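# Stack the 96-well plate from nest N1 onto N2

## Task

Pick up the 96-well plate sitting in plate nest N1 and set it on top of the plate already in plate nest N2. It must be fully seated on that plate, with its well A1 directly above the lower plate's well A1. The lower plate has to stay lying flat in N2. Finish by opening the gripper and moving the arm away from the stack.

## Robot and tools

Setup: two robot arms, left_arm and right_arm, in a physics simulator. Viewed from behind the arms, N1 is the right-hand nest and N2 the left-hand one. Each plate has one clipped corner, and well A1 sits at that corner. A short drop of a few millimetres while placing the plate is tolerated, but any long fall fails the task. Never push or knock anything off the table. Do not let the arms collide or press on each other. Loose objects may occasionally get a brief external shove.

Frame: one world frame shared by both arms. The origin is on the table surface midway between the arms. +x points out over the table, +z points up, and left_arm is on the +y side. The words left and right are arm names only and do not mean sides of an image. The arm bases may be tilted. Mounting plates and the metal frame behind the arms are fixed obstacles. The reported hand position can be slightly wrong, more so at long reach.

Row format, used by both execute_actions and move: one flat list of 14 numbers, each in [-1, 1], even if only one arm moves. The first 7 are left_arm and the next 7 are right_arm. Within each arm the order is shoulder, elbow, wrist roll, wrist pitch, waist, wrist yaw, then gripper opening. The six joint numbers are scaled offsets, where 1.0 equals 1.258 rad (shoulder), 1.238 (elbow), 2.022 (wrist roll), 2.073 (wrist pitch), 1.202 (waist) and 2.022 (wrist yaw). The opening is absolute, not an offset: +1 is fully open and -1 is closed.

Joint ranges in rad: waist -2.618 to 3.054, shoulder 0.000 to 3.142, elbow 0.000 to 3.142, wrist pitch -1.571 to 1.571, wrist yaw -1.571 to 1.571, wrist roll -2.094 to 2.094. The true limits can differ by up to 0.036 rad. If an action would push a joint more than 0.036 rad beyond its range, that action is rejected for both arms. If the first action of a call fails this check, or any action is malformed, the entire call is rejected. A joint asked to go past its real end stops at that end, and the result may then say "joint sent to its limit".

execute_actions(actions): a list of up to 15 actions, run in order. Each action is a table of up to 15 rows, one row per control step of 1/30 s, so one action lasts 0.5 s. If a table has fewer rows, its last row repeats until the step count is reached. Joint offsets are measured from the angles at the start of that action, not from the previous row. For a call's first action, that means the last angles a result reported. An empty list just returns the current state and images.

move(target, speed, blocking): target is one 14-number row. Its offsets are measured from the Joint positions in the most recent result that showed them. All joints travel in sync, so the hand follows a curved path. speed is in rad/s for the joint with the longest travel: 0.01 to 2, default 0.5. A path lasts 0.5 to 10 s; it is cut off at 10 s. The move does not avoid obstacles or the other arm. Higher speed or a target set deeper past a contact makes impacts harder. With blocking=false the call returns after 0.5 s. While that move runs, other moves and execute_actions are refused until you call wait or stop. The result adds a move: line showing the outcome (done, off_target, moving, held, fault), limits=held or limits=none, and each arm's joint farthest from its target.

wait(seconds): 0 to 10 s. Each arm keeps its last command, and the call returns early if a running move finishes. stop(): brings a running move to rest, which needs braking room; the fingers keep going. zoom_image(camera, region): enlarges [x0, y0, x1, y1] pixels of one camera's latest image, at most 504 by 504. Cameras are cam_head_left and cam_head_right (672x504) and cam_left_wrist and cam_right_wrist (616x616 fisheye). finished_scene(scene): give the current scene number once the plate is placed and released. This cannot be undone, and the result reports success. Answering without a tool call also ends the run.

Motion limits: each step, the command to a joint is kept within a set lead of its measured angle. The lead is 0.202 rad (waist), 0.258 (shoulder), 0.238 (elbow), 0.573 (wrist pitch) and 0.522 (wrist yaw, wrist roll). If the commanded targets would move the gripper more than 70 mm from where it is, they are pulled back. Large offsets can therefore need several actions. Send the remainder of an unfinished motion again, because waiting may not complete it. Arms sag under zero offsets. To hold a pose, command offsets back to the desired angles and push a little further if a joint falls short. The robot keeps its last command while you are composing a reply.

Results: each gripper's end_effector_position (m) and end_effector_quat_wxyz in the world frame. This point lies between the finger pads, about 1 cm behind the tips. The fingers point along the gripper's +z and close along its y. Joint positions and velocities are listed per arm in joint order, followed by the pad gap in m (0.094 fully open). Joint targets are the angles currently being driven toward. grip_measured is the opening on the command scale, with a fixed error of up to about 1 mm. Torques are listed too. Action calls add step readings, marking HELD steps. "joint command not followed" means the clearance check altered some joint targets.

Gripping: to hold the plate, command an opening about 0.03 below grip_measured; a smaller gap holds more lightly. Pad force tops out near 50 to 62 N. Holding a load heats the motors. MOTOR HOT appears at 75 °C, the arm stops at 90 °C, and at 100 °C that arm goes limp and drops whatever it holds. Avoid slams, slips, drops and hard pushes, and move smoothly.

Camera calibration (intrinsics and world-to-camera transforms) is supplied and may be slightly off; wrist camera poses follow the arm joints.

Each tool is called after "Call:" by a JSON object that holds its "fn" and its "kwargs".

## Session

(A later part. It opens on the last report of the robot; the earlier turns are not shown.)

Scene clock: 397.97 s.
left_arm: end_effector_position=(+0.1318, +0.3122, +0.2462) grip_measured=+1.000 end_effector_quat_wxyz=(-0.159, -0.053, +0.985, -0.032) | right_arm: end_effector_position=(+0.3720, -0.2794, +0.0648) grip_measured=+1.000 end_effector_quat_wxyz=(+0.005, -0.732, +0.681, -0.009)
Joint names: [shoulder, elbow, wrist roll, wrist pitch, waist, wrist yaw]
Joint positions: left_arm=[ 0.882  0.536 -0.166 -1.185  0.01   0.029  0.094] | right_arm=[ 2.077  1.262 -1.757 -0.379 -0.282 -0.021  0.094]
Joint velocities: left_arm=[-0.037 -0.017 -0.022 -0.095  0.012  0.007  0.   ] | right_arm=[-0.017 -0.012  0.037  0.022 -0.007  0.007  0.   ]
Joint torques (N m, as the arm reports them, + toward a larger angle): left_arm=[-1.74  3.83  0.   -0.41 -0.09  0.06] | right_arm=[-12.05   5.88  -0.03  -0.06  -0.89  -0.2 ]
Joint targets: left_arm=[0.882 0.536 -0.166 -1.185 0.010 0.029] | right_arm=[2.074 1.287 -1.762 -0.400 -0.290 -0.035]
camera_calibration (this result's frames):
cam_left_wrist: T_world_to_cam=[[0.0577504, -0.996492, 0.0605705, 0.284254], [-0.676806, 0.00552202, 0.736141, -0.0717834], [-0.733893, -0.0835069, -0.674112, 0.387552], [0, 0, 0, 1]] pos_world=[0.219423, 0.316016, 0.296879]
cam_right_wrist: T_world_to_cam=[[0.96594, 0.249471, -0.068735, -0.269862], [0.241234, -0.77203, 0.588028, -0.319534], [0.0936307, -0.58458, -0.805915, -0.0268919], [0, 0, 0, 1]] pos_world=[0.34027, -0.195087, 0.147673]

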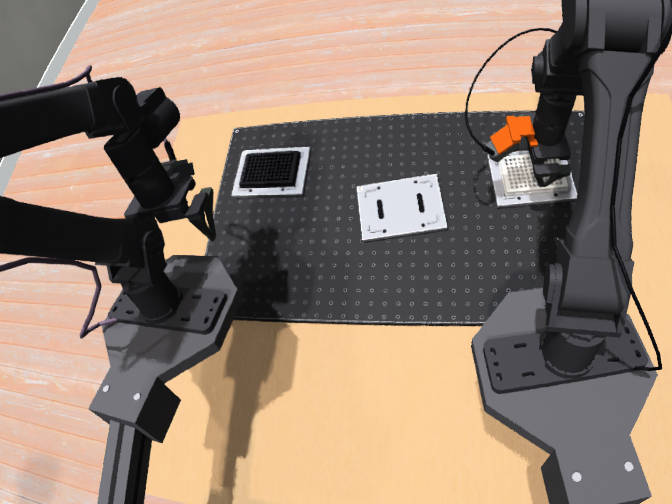

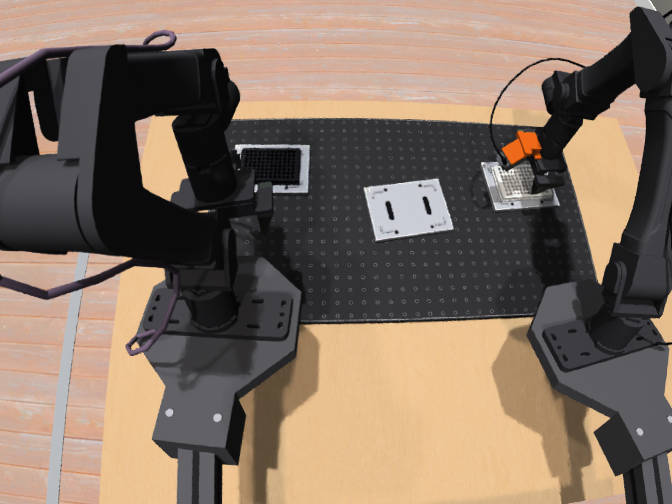

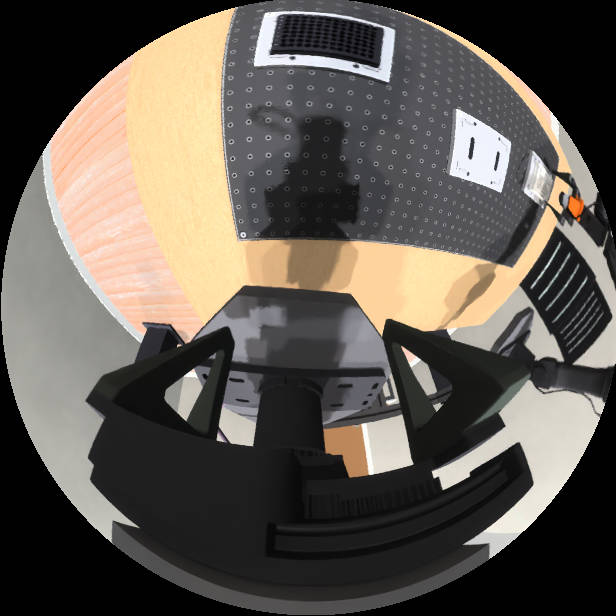

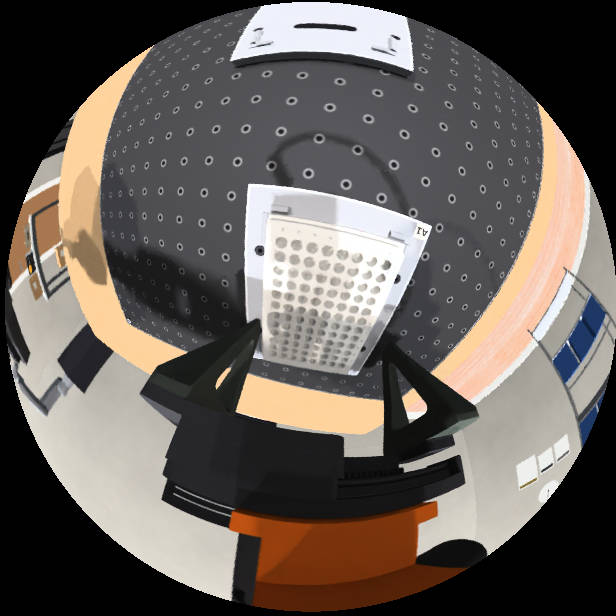

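Call:
{"fn": "execute_actions", "kwargs": {"actions": [[[0,0,0,0,0,0,1, 0.002,0.012,-0.0025,-0.005,0.0,-0.0074,1],[0,0,0,0,0,0,1, 0.004,0.012,-0.0025,-0.005,0.003,-0.0074,1],[0,0,0,0,0,0,1, 0.006,0.012,-0.0025,-0.005,0.005,-0.0074,1],[0,0,0,0,0,0,1, 0.008,0.012,-0.0025,-0.005,0.007,-0.0074,1],[0,0,0,0,0,0,1, 0.010,0.012,-0.0025,-0.005,0.009,-0.0074,1],[0,0,0,0,0,0,1, 0.012,0.012,-0.0025,-0.005,0.0108,-0.0074,1],[0,0,0,0,0,0,1, 0.014,0.012,-0.0025,-0.005,0.0108,-0.0074,1],[0,0,0,0,0,0,1, 0.0159,0.012,-0.0025,-0.005,0.0108,-0.0074,1]]]}}

Scene clock: 425.37 s.
left_arm: end_effector_position=(+0.1318, +0.3122, +0.2462) grip_measured=+1.000 end_effector_quat_wxyz=(-0.159, -0.053, +0.985, -0.032) | right_arm: end_effector_position=(+0.3665, -0.2762, +0.0576) grip_measured=+1.000 end_effector_quat_wxyz=(+0.000, +0.734, -0.679, -0.000)
Joint names: [shoulder, elbow, wrist roll, wrist pitch, waist, wrist yaw]
Joint positions: left_arm=[ 0.882  0.536 -0.166 -1.185  0.01   0.029  0.094] | right_arm=[ 2.097  1.262 -1.757 -0.379 -0.276 -0.021  0.094]
Joint velocities: left_arm=[-0.007  0.017  0.095  0.051 -0.002 -0.066  0.   ] | right_arm=[-0.002  0.007 -0.022 -0.022 -0.002 -0.125  0.   ]
Joint torques (N m, as the arm reports them, + toward a larger angle): left_arm=[-1.74  3.83  0.   -0.41 -0.09  0.06] | right_arm=[-11.75   4.87  -0.04   0.01   0.35  -0.2 ]
Joint targets: left_arm=[0.882 0.536 -0.166 -1.185 0.010 0.029] | right_arm=[2.097 1.276 -1.762 -0.389 -0.269 -0.036]
Step readings (joint positions):
0: left_arm=[0.882 0.536 -0.166 -1.185 0.010 0.029] | right_arm=[2.077 1.262 -1.757 -0.379 -0.282 -0.021]
1: left_arm=[0.882 0.536 -0.166 -1.185 0.010 0.029] | right_arm=[2.077 1.262 -1.757 -0.379 -0.282 -0.021]
2: left_arm=[0.882 0.536 -0.166 -1.185 0.010 0.029] | right_arm=[2.077 1.262 -1.757 -0.379 -0.282 -0.021]
4: left_arm=[0.882 0.536 -0.166 -1.185 0.010 0.029] | right_arm=[2.077 1.262 -1.757 -0.379 -0.282 -0.021]
8: left_arm=[0.882 0.536 -0.166 -1.185 0.010 0.029] | right_arm=[2.085 1.262 -1.757 -0.379 -0.280 -0.021]
15: Joint positions above
camera_calibration (this result's frames):
cam_left_wrist: T_world_to_cam=[[0.0577504, -0.996492, 0.0605705, 0.284254], [-0.676806, 0.00552202, 0.736141, -0.0717834], [-0.733893, -0.0835069, -0.674112, 0.387552], [0, 0, 0, 1]] pos_world=[0.219423, 0.316016, 0.296879]
cam_right_wrist: T_world_to_cam=[[0.963062, 0.254915, -0.086769, -0.262336], [0.256939, -0.773493, 0.579389, -0.317141], [0.0805799, -0.580282, -0.81042, -0.0240314], [0, 0, 0, 1]] pos_world=[0.336069, -0.192378, 0.14151]

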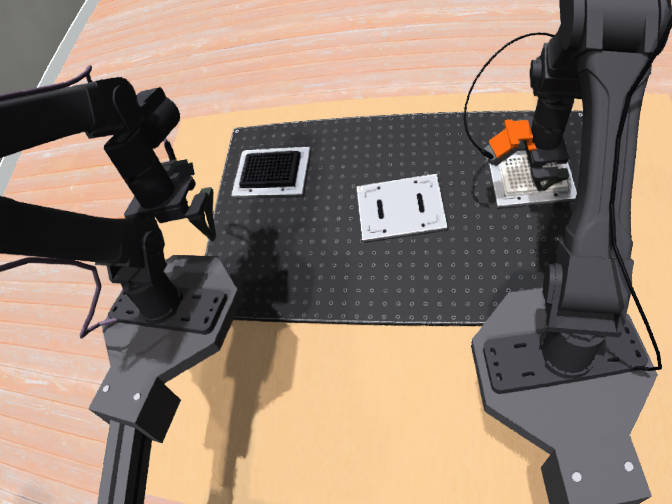

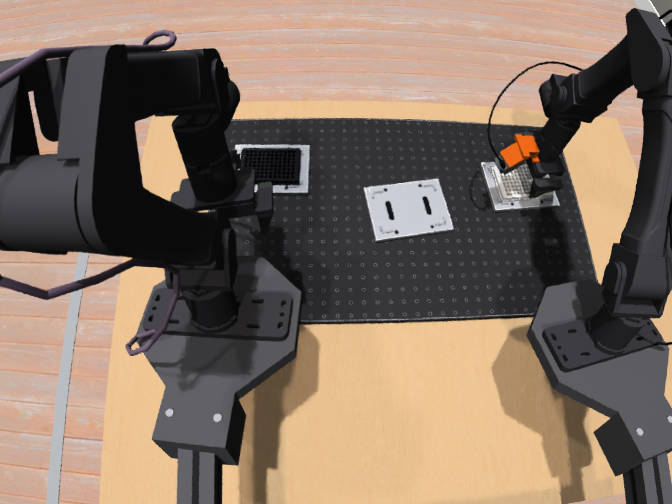

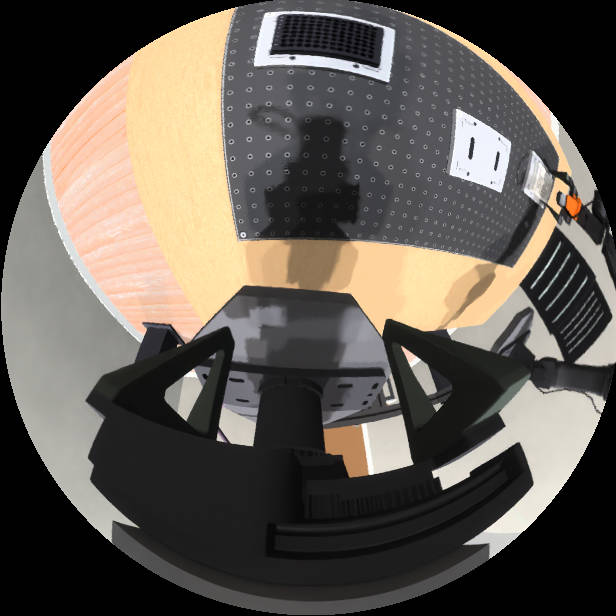

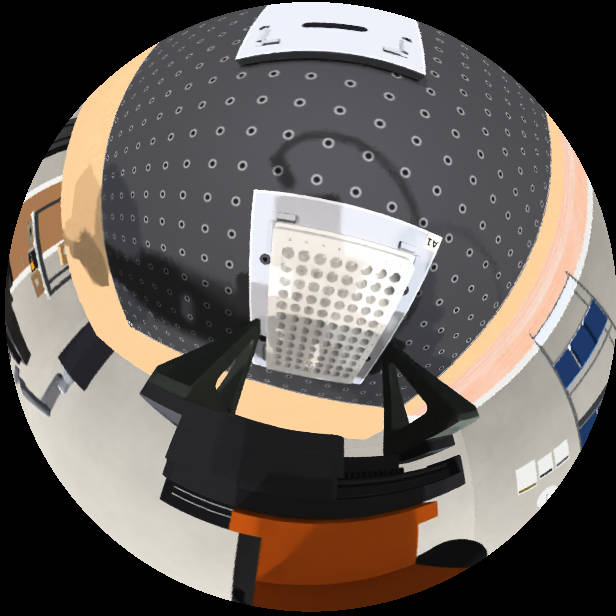

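Call:
{"fn": "zoom_image", "kwargs": {"camera": "cam_right_wrist", "region": [230, 280, 430, 400]}}

Region (230, 280, 430, 400) of cam_right_wrist's 616x616 image, scaled by 2.520, with more detail than that image has; it fills the top 302 rows of this view, and the rest is white.

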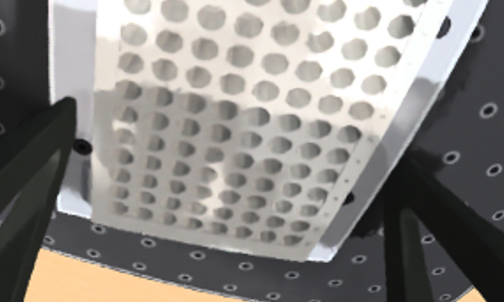

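Call:
{"fn": "execute_actions", "kwargs": {"actions": [[[0,0,0,0,0,0,1, 0.0,0.0113,-0.0025,0.003,0.0058,-0.0074,1],[0,0,0,0,0,0,1, 0.002,0.0113,-0.0025,0.0045,0.0058,-0.0074,1],[0,0,0,0,0,0,1, 0.004,0.0113,-0.0025,0.006,0.0058,-0.0074,1],[0,0,0,0,0,0,1, 0.006,0.0113,-0.0025,0.0073,0.0058,-0.0074,1],[0,0,0,0,0,0,1, 0.008,0.0113,-0.0025,0.0087,0.0058,-0.0074,1],[0,0,0,0,0,0,1, 0.010,0.0113,-0.0025,0.010,0.0058,-0.0074,1],[0,0,0,0,0,0,1, 0.012,0.0113,-0.0025,0.0114,0.0058,-0.0074,1],[0,0,0,0,0,0,1, 0.014,0.0113,-0.0025,0.0128,0.0058,-0.0074,1],[0,0,0,0,0,0,1, 0.016,0.0113,-0.0025,0.0141,0.0058,-0.0074,1],[0,0,0,0,0,0,1, 0.0178,0.0113,-0.0025,0.0154,0.0058,-0.0074,1]]]}}

Scene clock: 438.00 s.
left_arm: end_effector_position=(+0.1318, +0.3122, +0.2462) grip_measured=+1.000 end_effector_quat_wxyz=(-0.159, -0.053, +0.985, -0.032) | right_arm: end_effector_position=(+0.3653, -0.2761, +0.0499) grip_measured=+1.000 end_effector_quat_wxyz=(+0.001, +0.734, -0.679, -0.001)
Joint names: [shoulder, elbow, wrist roll, wrist pitch, waist, wrist yaw]
Joint positions: left_arm=[ 0.882  0.536 -0.166 -1.185  0.01   0.029  0.094] | right_arm=[ 2.119  1.262 -1.757 -0.358 -0.276 -0.021  0.094]
Joint velocities: left_arm=[-0.012 -0.017  0.007  0.11   0.007 -0.037  0.   ] | right_arm=[-0.002 -0.007 -0.066  0.037 -0.002 -0.007  0.   ]
Joint torques (N m, as the arm reports them, + toward a larger angle): left_arm=[-1.74  3.83  0.   -0.41 -0.09  0.06] | right_arm=[-11.96   4.79  -0.03   0.18   0.4   -0.21]
Joint targets: left_arm=[0.882 0.536 -0.166 -1.185 0.010 0.029] | right_arm=[2.119 1.276 -1.762 -0.347 -0.269 -0.036]
Step readings (joint positions):
0: left_arm=[0.882 0.536 -0.166 -1.185 0.010 0.029] | right_arm=[2.097 1.262 -1.757 -0.379 -0.276 -0.021]
1: left_arm=[0.882 0.536 -0.166 -1.185 0.010 0.029] | right_arm=[2.097 1.262 -1.757 -0.379 -0.276 -0.021]
2: left_arm=[0.882 0.536 -0.166 -1.185 0.010 0.029] | right_arm=[2.097 1.262 -1.757 -0.378 -0.276 -0.021]
4: left_arm=[0.882 0.536 -0.166 -1.185 0.010 0.029] | right_arm=[2.097 1.262 -1.757 -0.376 -0.276 -0.021]
8: left_arm=[0.882 0.536 -0.166 -1.185 0.010 0.029] | right_arm=[2.102 1.262 -1.757 -0.367 -0.276 -0.021]
15: Joint positions above
camera_calibration (this result's frames):
cam_left_wrist: T_world_to_cam=[[0.0577504, -0.996492, 0.0605705, 0.284254], [-0.676806, 0.00552202, 0.736141, -0.0717834], [-0.733893, -0.0835069, -0.674112, 0.387552], [0, 0, 0, 1]] pos_world=[0.219423, 0.316016, 0.296879]
cam_right_wrist: T_world_to_cam=[[0.962973, 0.254935, -0.0876967, -0.26176], [0.257554, -0.77379, 0.578718, -0.312594], [0.0796765, -0.579876, -0.810799, -0.0297243], [0, 0, 0, 1]] pos_world=[0.334946, -0.192387, 0.133848]

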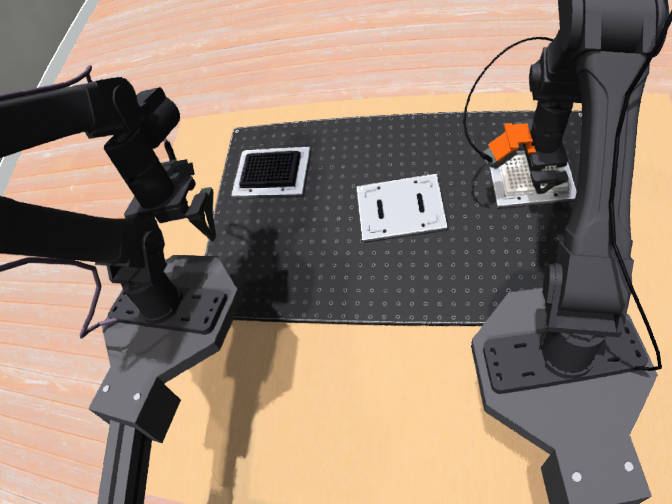

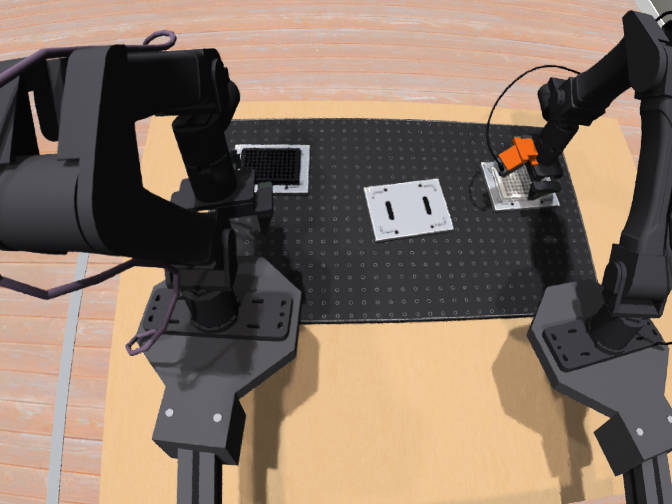

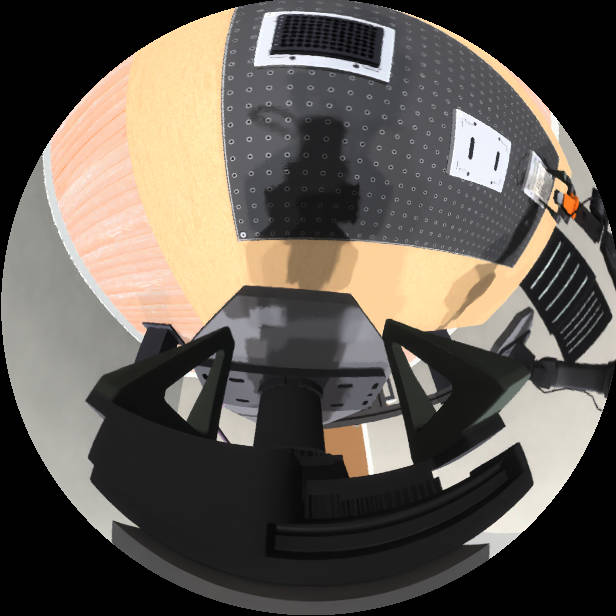

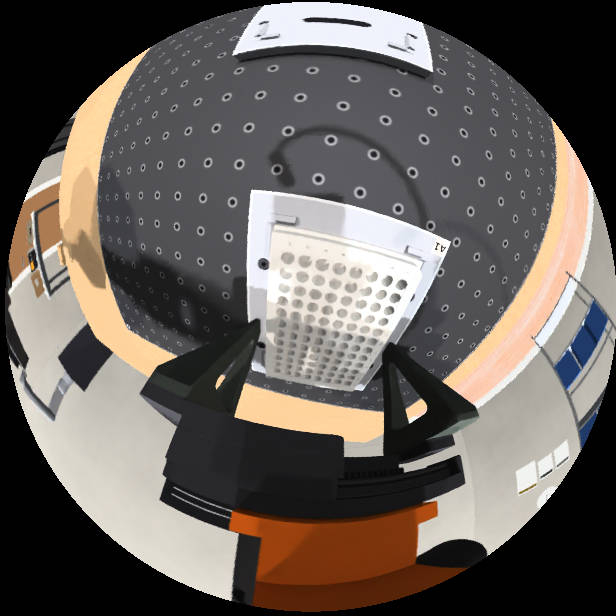

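Call:
{"fn": "zoom_image", "kwargs": {"camera": "cam_right_wrist", "region": [230, 280, 430, 400]}}

Call:
{"fn": "zoom_image", "kwargs": {"camera": "cam_head_right", "region": [470, 130, 590, 220]}}

Region (230, 280, 430, 400) of cam_right_wrist's 616x616 image, scaled by 2.520, with more detail than that image has; it fills the top 302 rows of this view, and the rest is white.

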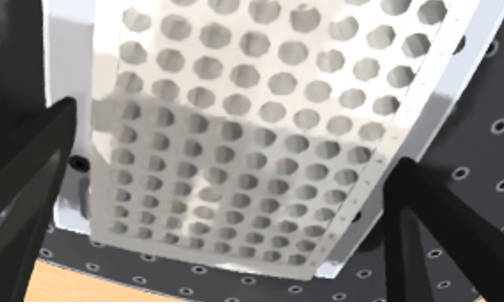

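Region (470, 130, 590, 220) of cam_head_right's 672x504 image, scaled by 4.200, with more detail than that image has; it fills the top 378 rows of this view, and the rest is white.

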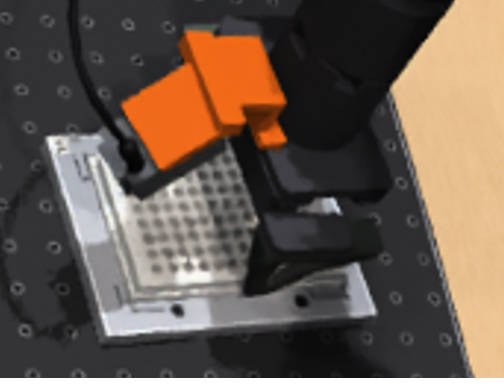

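Call:
{"fn": "execute_actions", "kwargs": {"actions": [[[0,0,0,0,0,0,1, 0,0.0113,-0.0025,0.0053,0.0058,-0.0074,0.9],[0,0,0,0,0,0,1, 0,0.0113,-0.0025,0.0053,0.0058,-0.0074,0.87],[0,0,0,0,0,0,1, 0,0.0113,-0.0025,0.0053,0.0058,-0.0074,0.84],[0,0,0,0,0,0,1, 0,0.0113,-0.0025,0.0053,0.0058,-0.0074,0.82],[0,0,0,0,0,0,1, 0,0.0113,-0.0025,0.0053,0.0058,-0.0074,0.80],[0,0,0,0,0,0,1, 0,0.0113,-0.0025,0.0053,0.0058,-0.0074,0.78],[0,0,0,0,0,0,1, 0,0.0113,-0.0025,0.0053,0.0058,-0.0074,0.76]]]}}

Scene clock: 451.73 s.
left_arm: end_effector_position=(+0.1318, +0.3122, +0.2462) grip_measured=+1.000 end_effector_quat_wxyz=(-0.159, -0.053, +0.985, -0.032) | right_arm: end_effector_position=(+0.3657, -0.2762, +0.0499) grip_measured=+0.762 end_effector_quat_wxyz=(+0.000, +0.735, -0.679, -0.000)
Joint names: [shoulder, elbow, wrist roll, wrist pitch, waist, wrist yaw]
Joint positions: left_arm=[ 0.882  0.536 -0.166 -1.185  0.01   0.029  0.094] | right_arm=[ 2.119  1.262 -1.758 -0.356 -0.276 -0.021  0.083]
Joint velocities: left_arm=[ 0.032 -0.007  0.007 -0.037 -0.012 -0.051  0.   ] | right_arm=[ 0.002 -0.002 -0.037 -0.022  0.002  0.007 -0.   ]
Joint torques (N m, as the arm reports them, + toward a larger angle): left_arm=[-1.73  3.84  0.   -0.41 -0.09  0.06] | right_arm=[-11.8    4.75   0.     0.17   0.4   -0.2 ]
Joint targets: left_arm=[0.882 0.536 -0.166 -1.185 0.010 0.029] | right_arm=[2.119 1.276 -1.762 -0.346 -0.269 -0.036]
Step readings (joint positions):
0: left_arm=[0.882 0.536 -0.166 -1.185 0.010 0.029] | right_arm=[2.119 1.262 -1.757 -0.353 -0.276 -0.021]
1: left_arm=[0.882 0.536 -0.166 -1.185 0.010 0.029] | right_arm=[2.119 1.262 -1.757 -0.353 -0.276 -0.021]
2: left_arm=[0.882 0.536 -0.166 -1.185 0.010 0.029] | right_arm=[2.119 1.262 -1.757 -0.353 -0.276 -0.021]
4: left_arm=[0.882 0.536 -0.166 -1.185 0.010 0.029] | right_arm=[2.119 1.262 -1.757 -0.353 -0.276 -0.021]
8: left_arm=[0.882 0.536 -0.166 -1.185 0.010 0.029] | right_arm=[2.119 1.262 -1.757 -0.356 -0.276 -0.021]
15: Joint positions above
camera_calibration (this result's frames):
cam_left_wrist: T_world_to_cam=[[0.0577504, -0.996492, 0.0605705, 0.284254], [-0.676806, 0.00552202, 0.736141, -0.0717834], [-0.733893, -0.0835069, -0.674112, 0.387552], [0, 0, 0, 1]] pos_world=[0.219423, 0.316016, 0.296879]
cam_right_wrist: T_world_to_cam=[[0.962804, 0.256054, -0.086278, -0.261813], [0.257587, -0.773393, 0.579234, -0.312651], [0.0815887, -0.579914, -0.810582, -0.0304991], [0, 0, 0, 1]] pos_world=[0.335097, -0.19245, 0.133787]

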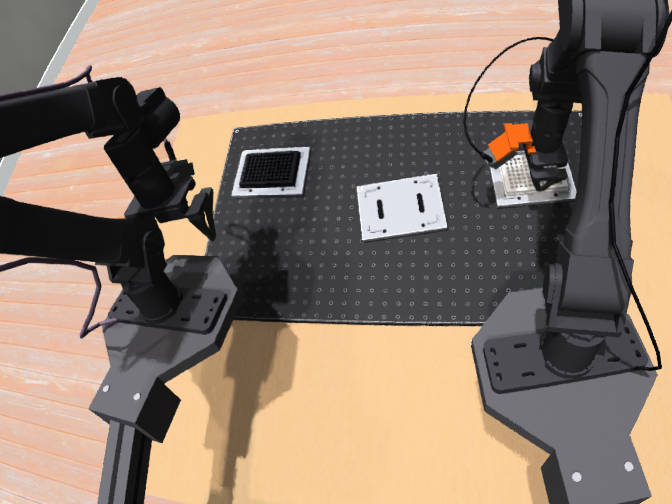

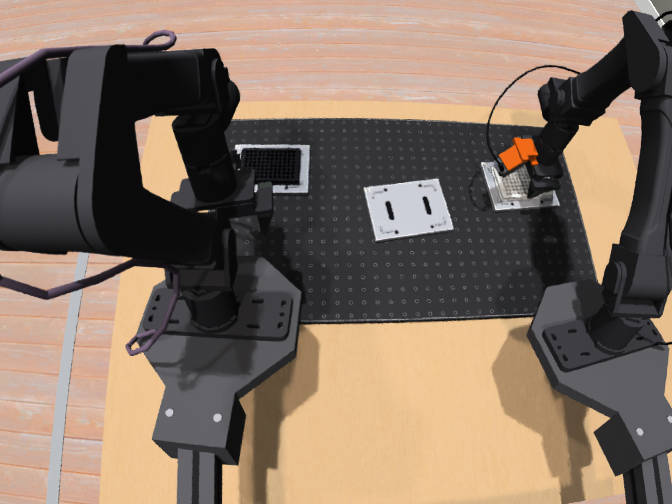

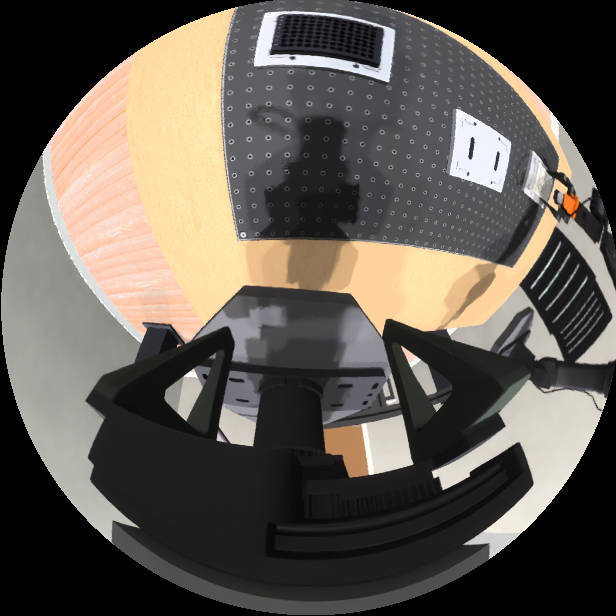

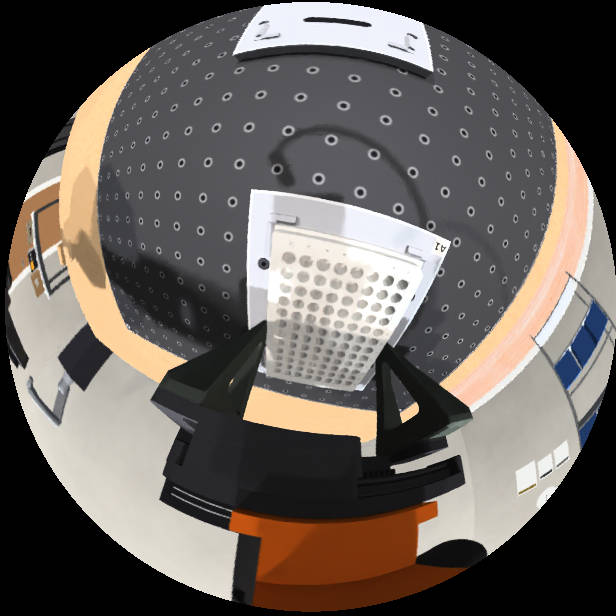

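Call:
{"fn": "execute_actions", "kwargs": {"actions": [[[0,0,0,0,0,0,1, 0,0.0113,-0.0025,0.0053,0.0058,-0.0074,0.75],[0,0,0,0,0,0,1, 0,0.0113,-0.0025,0.0053,0.0058,-0.0074,0.74],[0,0,0,0,0,0,1, 0,0.0113,-0.0025,0.0053,0.0058,-0.0074,0.73],[0,0,0,0,0,0,1, 0,0.0113,-0.0025,0.0053,0.0058,-0.0074,0.72],[0,0,0,0,0,0,1, 0,0.0113,-0.0025,0.0053,0.0058,-0.0074,0.71],[0,0,0,0,0,0,1, 0,0.0113,-0.0025,0.0053,0.0058,-0.0074,0.70],[0,0,0,0,0,0,1, 0,0.0113,-0.0025,0.0053,0.0058,-0.0074,0.69]]]}}

Scene clock: 456.33 s.
left_arm: end_effector_position=(+0.1318, +0.3122, +0.2462) grip_measured=+1.000 end_effector_quat_wxyz=(-0.159, -0.053, +0.985, -0.032) | right_arm: end_effector_position=(+0.3655, -0.2761, +0.0499) grip_measured=+0.705 end_effector_quat_wxyz=(+0.000, +0.735, -0.678, -0.000)
Joint names: [shoulder, elbow, wrist roll, wrist pitch, waist, wrist yaw]
Joint positions: left_arm=[ 0.882  0.536 -0.166 -1.185  0.01   0.029  0.094] | right_arm=[ 2.119  1.262 -1.759 -0.357 -0.276 -0.021  0.08 ]
Joint velocities: left_arm=[ 0.002  0.012 -0.081 -0.007 -0.012 -0.007  0.   ] | right_arm=[-0.002 -0.017 -0.022  0.022 -0.007  0.066 -0.001]
Joint torques (N m, as the arm reports them, + toward a larger angle): left_arm=[-1.74  3.83  0.   -0.41 -0.09  0.06] | right_arm=[-11.8    4.74  -0.03   0.18   0.42  -0.21]
Joint targets: left_arm=[0.882 0.536 -0.166 -1.185 0.010 0.029] | right_arm=[2.119 1.276 -1.763 -0.345 -0.269 -0.036]
Step readings (joint positions):
0: left_arm=[0.882 0.536 -0.166 -1.185 0.010 0.029] | right_arm=[2.119 1.262 -1.758 -0.356 -0.276 -0.021]
1: left_arm=[0.882 0.536 -0.166 -1.185 0.010 0.029] | right_arm=[2.119 1.262 -1.758 -0.357 -0.276 -0.021]
2: left_arm=[0.882 0.536 -0.166 -1.185 0.010 0.029] | right_arm=[2.119 1.262 -1.758 -0.357 -0.276 -0.021]
4: left_arm=[0.882 0.536 -0.166 -1.185 0.010 0.029] | right_arm=[2.119 1.262 -1.758 -0.357 -0.276 -0.021]
8: left_arm=[0.882 0.536 -0.166 -1.185 0.010 0.029] | right_arm=[2.119 1.262 -1.759 -0.357 -0.276 -0.021]
15: Joint positions above
camera_calibration (this result's frames):
cam_left_wrist: T_world_to_cam=[[0.0577504, -0.996492, 0.0605705, 0.284254], [-0.676806, 0.00552202, 0.736141, -0.0717834], [-0.733893, -0.0835069, -0.674112, 0.387552], [0, 0, 0, 1]] pos_world=[0.219423, 0.316016, 0.296879]
cam_right_wrist: T_world_to_cam=[[0.962547, 0.25678, -0.0869869, -0.261307], [0.258603, -0.773248, 0.578975, -0.312905], [0.0814068, -0.579786, -0.810692, -0.0303643], [0, 0, 0, 1]] pos_world=[0.33491, -0.19246, 0.133818]

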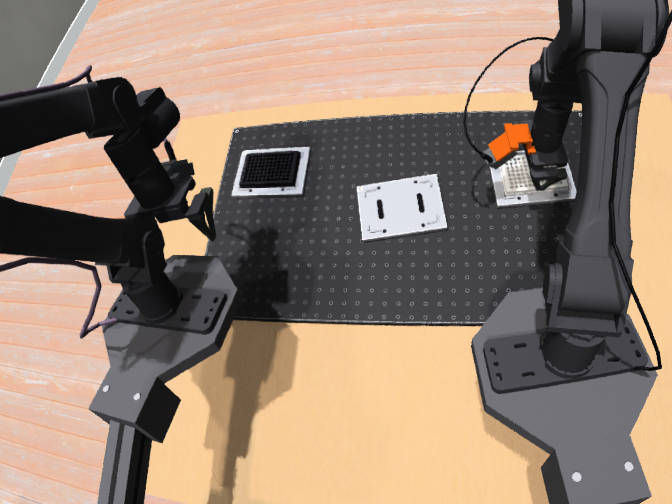

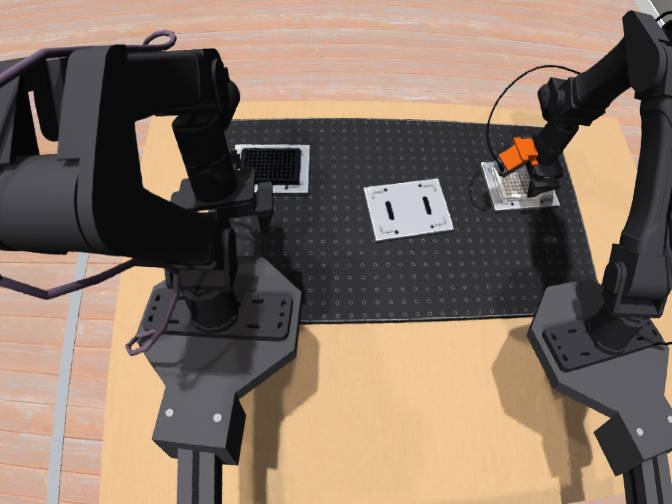

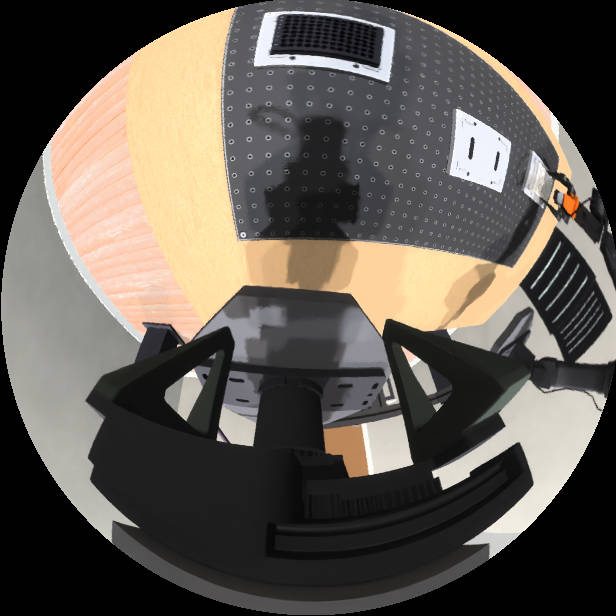

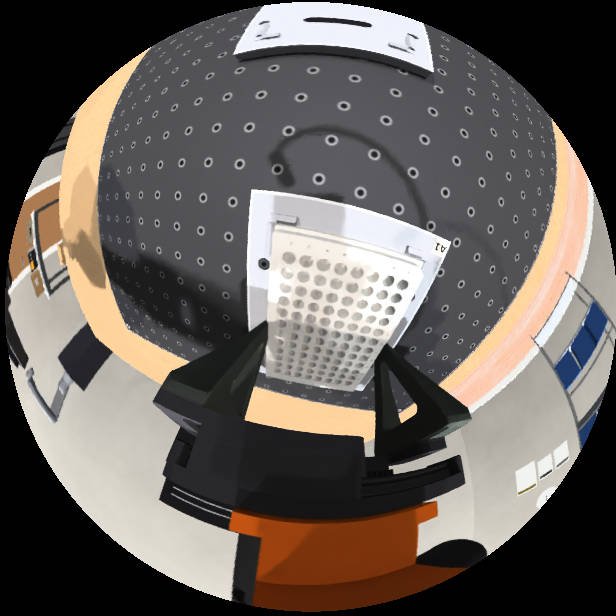

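Call:
{"fn": "execute_actions", "kwargs": {"actions": [[[0,0,0,0,0,0,1, 0,0.0113,-0.0025,0.0053,0.0058,-0.0074,0.68],[0,0,0,0,0,0,1, 0,0.0113,-0.0025,0.0053,0.0058,-0.0074,0.67],[0,0,0,0,0,0,1, 0,0.0113,-0.0025,0.0053,0.0058,-0.0074,0.66]]]}}

Call:
{"fn": "zoom_image", "kwargs": {"camera": "cam_right_wrist", "region": [230, 280, 430, 400]}}

Scene clock: 459.30 s.
left_arm: end_effector_position=(+0.1318, +0.3122, +0.2462) grip_measured=+1.000 end_effector_quat_wxyz=(-0.159, -0.053, +0.985, -0.032) | right_arm: end_effector_position=(+0.3655, -0.2761, +0.0499) grip_measured=+0.693 end_effector_quat_wxyz=(+0.000, +0.735, -0.678, -0.000)
Joint names: [shoulder, elbow, wrist roll, wrist pitch, waist, wrist yaw]
Joint positions: left_arm=[ 0.882  0.536 -0.166 -1.185  0.01   0.029  0.094] | right_arm=[ 2.119  1.262 -1.759 -0.357 -0.276 -0.021  0.08 ]
Joint velocities: left_arm=[-0.017 -0.007  0.022 -0.051  0.022 -0.007  0.   ] | right_arm=[-0.012 -0.017  0.037 -0.037 -0.007  0.037  0.001]
Joint torques (N m, as the arm reports them, + toward a larger angle): left_arm=[-1.74  3.82  0.   -0.41 -0.09  0.06] | right_arm=[-11.82   4.75  -0.04   0.18   0.41  -0.2 ]
Joint targets: left_arm=[0.882 0.536 -0.166 -1.185 0.010 0.029] | right_arm=[2.119 1.276 -1.764 -0.346 -0.269 -0.036]
Step readings (joint positions):
0: left_arm=[0.882 0.536 -0.166 -1.185 0.010 0.029] | right_arm=[2.119 1.262 -1.759 -0.357 -0.276 -0.021]
1: left_arm=[0.882 0.536 -0.166 -1.185 0.010 0.029] | right_arm=[2.119 1.262 -1.759 -0.357 -0.276 -0.021]
2: left_arm=[0.882 0.536 -0.166 -1.185 0.010 0.029] | right_arm=[2.119 1.262 -1.759 -0.357 -0.276 -0.021]
4: left_arm=[0.882 0.536 -0.166 -1.185 0.010 0.029] | right_arm=[2.119 1.262 -1.759 -0.357 -0.276 -0.021]
8: left_arm=[0.882 0.536 -0.166 -1.185 0.010 0.029] | right_arm=[2.119 1.262 -1.759 -0.357 -0.276 -0.021]
15: Joint positions above
camera_calibration (this result's frames):
cam_left_wrist: T_world_to_cam=[[0.0577504, -0.996492, 0.0605705, 0.284254], [-0.676806, 0.00552202, 0.736141, -0.0717834], [-0.733893, -0.0835069, -0.674112, 0.387552], [0, 0, 0, 1]] pos_world=[0.219423, 0.316016, 0.296879]
cam_right_wrist: T_world_to_cam=[[0.962449, 0.257147, -0.0869868, -0.261169], [0.258898, -0.77315, 0.578974, -0.312986], [0.0816279, -0.579754, -0.810692, -0.0304364], [0, 0, 0, 1]] pos_world=[0.334878, -0.192471, 0.133818]

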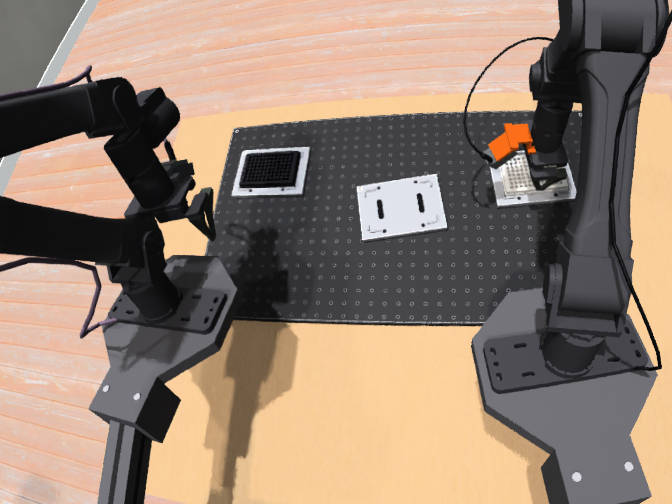

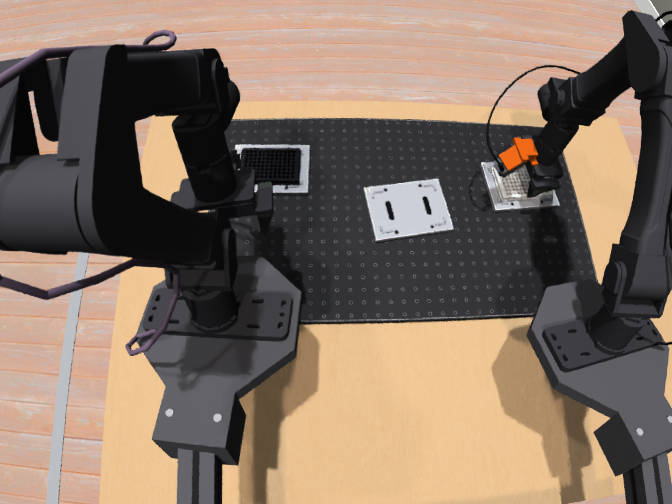

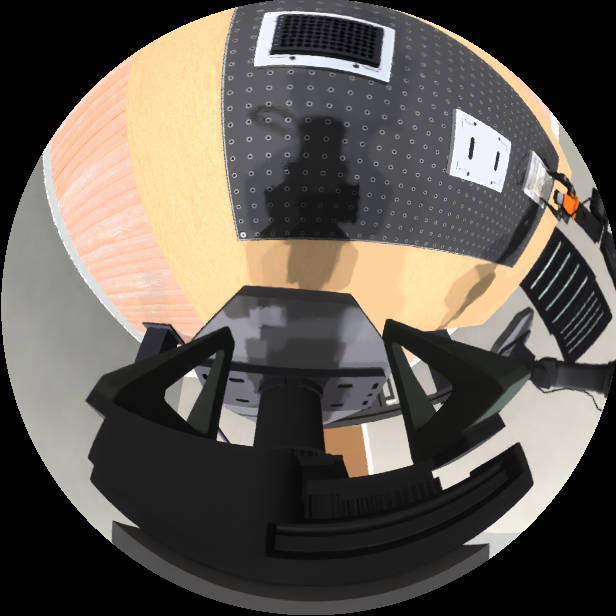

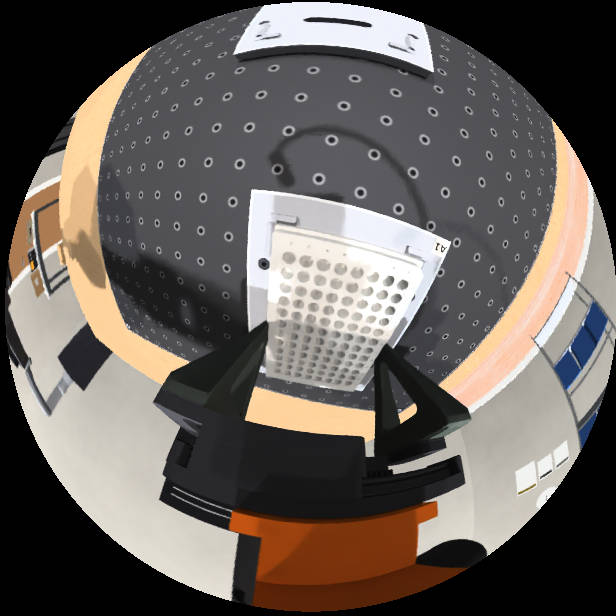

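Region (230, 280, 430, 400) of cam_right_wrist's 616x616 image, scaled by 2.520, with more detail than that image has; it fills the top 302 rows of this view, and the rest is white.

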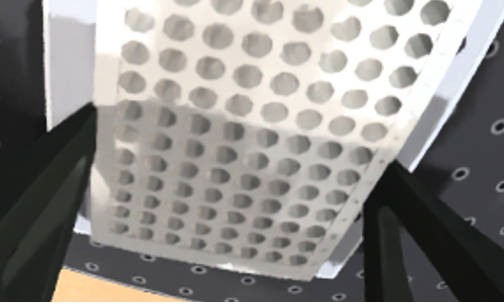

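Call:
{"fn": "execute_actions", "kwargs": {"actions": [[[0,0,0,0,0,0,1, -0.001,0.0113,-0.0025,0.003,0.0058,-0.0074,0.66],[0,0,0,0,0,0,1, -0.002,0.0113,-0.0025,0.0,0.0058,-0.0074,0.66],[0,0,0,0,0,0,1, -0.003,0.0113,-0.0025,-0.003,0.0058,-0.0074,0.66],[0,0,0,0,0,0,1, -0.004,0.0113,-0.0025,-0.006,0.0058,-0.0074,0.66],[0,0,0,0,0,0,1, -0.0048,0.0113,-0.0025,-0.0077,0.0058,-0.0074,0.66]],[[0,0,0,0,0,0,1, -0.0064,0.0113,-0.0025,-0.0087,0.0058,-0.0074,0.66],[0,0,0,0,0,0,1, -0.0081,0.0113,-0.0025,-0.0099,0.0058,-0.0074,0.66],[0,0,0,0,0,0,1, -0.0098,0.0113,-0.0025,-0.011,0.0058,-0.0074,0.66],[0,0,0,0,0,0,1, -0.0115,0.0113,-0.0025,-0.0122,0.0058,-0.0074,0.66],[0,0,0,0,0,0,1, -0.0131,0.0113,-0.0025,-0.0134,0.0058,-0.0074,0.66],[0,0,0,0,0,0,1, -0.0148,0.0113,-0.0025,-0.0146,0.0058,-0.0074,0.66],[0,0,0,0,0,0,1, -0.0165,0.0113,-0.0025,-0.0157,0.0058,-0.0074,0.66],[0,0,0,0,0,0,1, -0.0182,0.0113,-0.0025,-0.0169,0.0058,-0.0074,0.66],[0,0,0,0,0,0,1, -0.0199,0.0113,-0.0025,-0.0181,0.0058,-0.0074,0.66],[0,0,0,0,0,0,1, -0.0216,0.0113,-0.0025,-0.0193,0.0058,-0.0074,0.66],[0,0,0,0,0,0,1, -0.0232,0.0113,-0.0025,-0.0204,0.0058,-0.0074,0.66],[0,0,0,0,0,0,1, -0.0249,0.0113,-0.0025,-0.0216,0.0058,-0.0074,0.66],[0,0,0,0,0,0,1, -0.0266,0.0113,-0.0025,-0.0228,0.0058,-0.0074,0.66],[0,0,0,0,0,0,1, -0.0283,0.0113,-0.0025,-0.024,0.0058,-0.0074,0.66],[0,0,0,0,0,0,1, -0.030,0.0113,-0.0025,-0.0251,0.0058,-0.0074,0.66]]]}}

Scene clock: 479.40 s.
left_arm: end_effector_position=(+0.1318, +0.3122, +0.2462) grip_measured=+1.000 end_effector_quat_wxyz=(-0.159, -0.053, +0.985, -0.032) | right_arm: end_effector_position=(+0.3639, -0.2759, +0.0515) grip_measured=+0.693 end_effector_quat_wxyz=(+0.003, +0.735, -0.678, -0.003)
Joint names: [shoulder, elbow, wrist roll, wrist pitch, waist, wrist yaw]
Joint positions: left_arm=[ 0.882  0.536 -0.166 -1.185  0.01   0.029  0.094] | right_arm=[ 2.114  1.262 -1.759 -0.369 -0.276 -0.021  0.08 ]
Joint velocities: left_arm=[ 0.012  0.002 -0.022 -0.066  0.007 -0.037  0.   ] | right_arm=[-0.066  0.002 -0.037 -0.11  -0.017  0.007 -0.001]
Joint torques (N m, as the arm reports them, + toward a larger angle): left_arm=[-1.74  3.83  0.   -0.42 -0.09  0.06] | right_arm=[-14.44   5.03  -0.03  -0.03   0.5   -0.25]
Joint targets: left_arm=[0.882 0.536 -0.166 -1.185 0.010 0.029] | right_arm=[2.081 1.276 -1.764 -0.410 -0.269 -0.036]
Step readings (joint positions; steps 1 to 15: 1st action; 16 to 30: 2nd action):
0: left_arm=[0.882 0.536 -0.166 -1.185 0.010 0.029] | right_arm=[2.119 1.262 -1.759 -0.357 -0.276 -0.021]
1: left_arm=[0.882 0.536 -0.166 -1.185 0.010 0.029] | right_arm=[2.119 1.262 -1.759 -0.357 -0.276 -0.021]
2: left_arm=[0.882 0.536 -0.166 -1.185 0.010 0.029] | right_arm=[2.119 1.262 -1.759 -0.357 -0.276 -0.021]
4: left_arm=[0.882 0.536 -0.166 -1.185 0.010 0.029] | right_arm=[2.119 1.262 -1.759 -0.358 -0.276 -0.021]
8: left_arm=[0.882 0.536 -0.166 -1.185 0.010 0.029] | right_arm=[2.119 1.262 -1.759 -0.358 -0.276 -0.021]
15: left_arm=[0.882 0.536 -0.166 -1.185 0.010 0.029] | right_arm=[2.119 1.262 -1.759 -0.358 -0.276 -0.021]
16: left_arm=[0.882 0.536 -0.166 -1.185 0.010 0.029] | right_arm=[2.119 1.262 -1.759 -0.358 -0.276 -0.021]
17: left_arm=[0.882 0.536 -0.166 -1.185 0.010 0.029] | right_arm=[2.119 1.262 -1.759 -0.358 -0.276 -0.021]
19: left_arm=[0.882 0.536 -0.166 -1.185 0.010 0.029] | right_arm=[2.119 1.262 -1.759 -0.359 -0.276 -0.021]
23: left_arm=[0.882 0.536 -0.166 -1.185 0.010 0.029] | right_arm=[2.119 1.262 -1.759 -0.362 -0.276 -0.021]
30: Joint positions above
camera_calibration (this result's frames):
cam_left_wrist: T_world_to_cam=[[0.0577504, -0.996492, 0.0605705, 0.284254], [-0.676806, 0.00552202, 0.736141, -0.0717834], [-0.733893, -0.0835069, -0.674112, 0.387552], [0, 0, 0, 1]] pos_world=[0.219423, 0.316016, 0.296879]
cam_right_wrist: T_world_to_cam=[[0.961839, 0.257067, -0.0937175, -0.259013], [0.262939, -0.773642, 0.576491, -0.314827], [0.0756931, -0.579133, -0.811712, -0.0264991], [0, 0, 0, 1]] pos_world=[0.333915, -0.192326, 0.135711]

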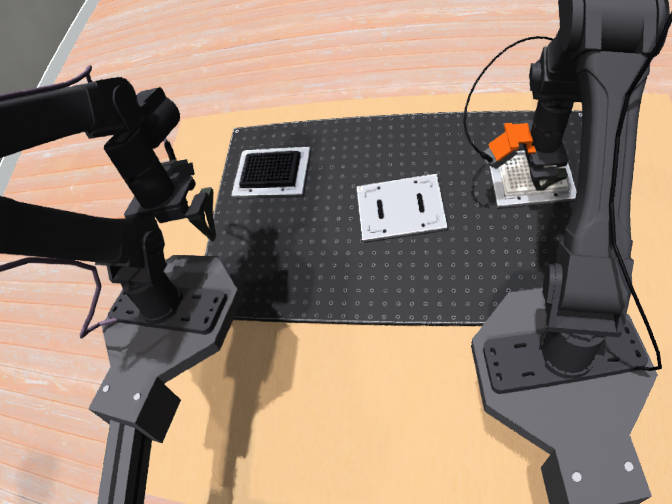

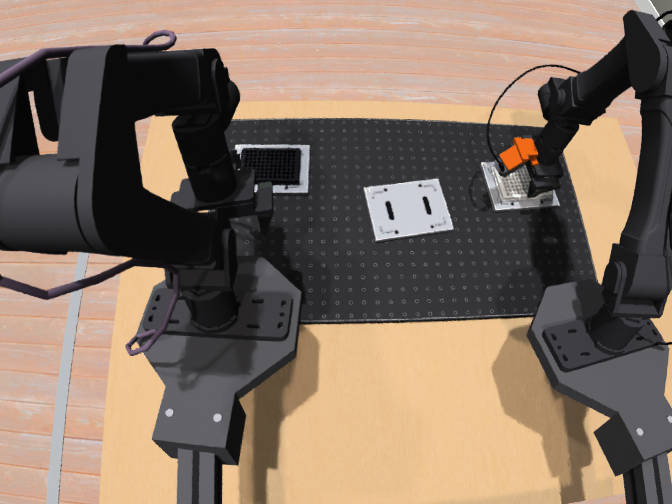

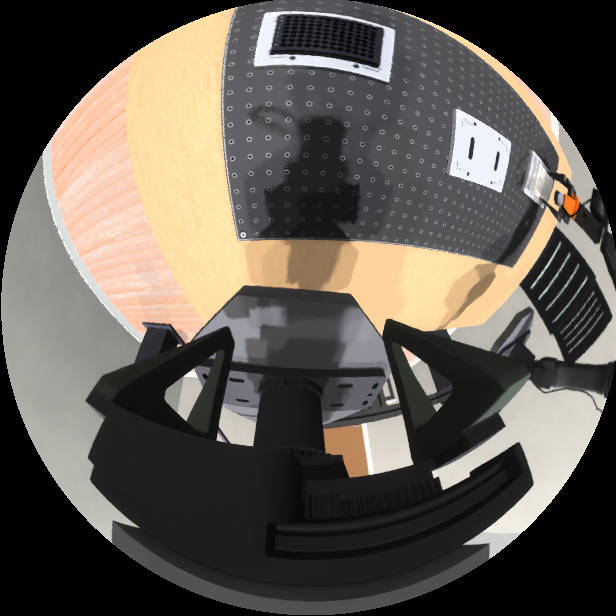

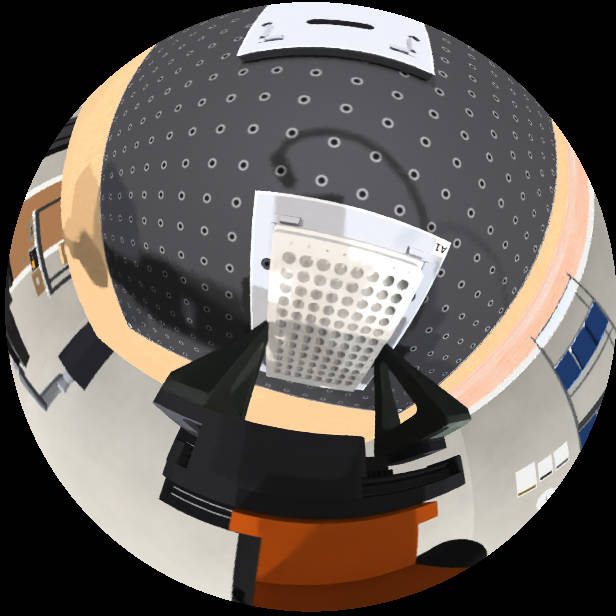

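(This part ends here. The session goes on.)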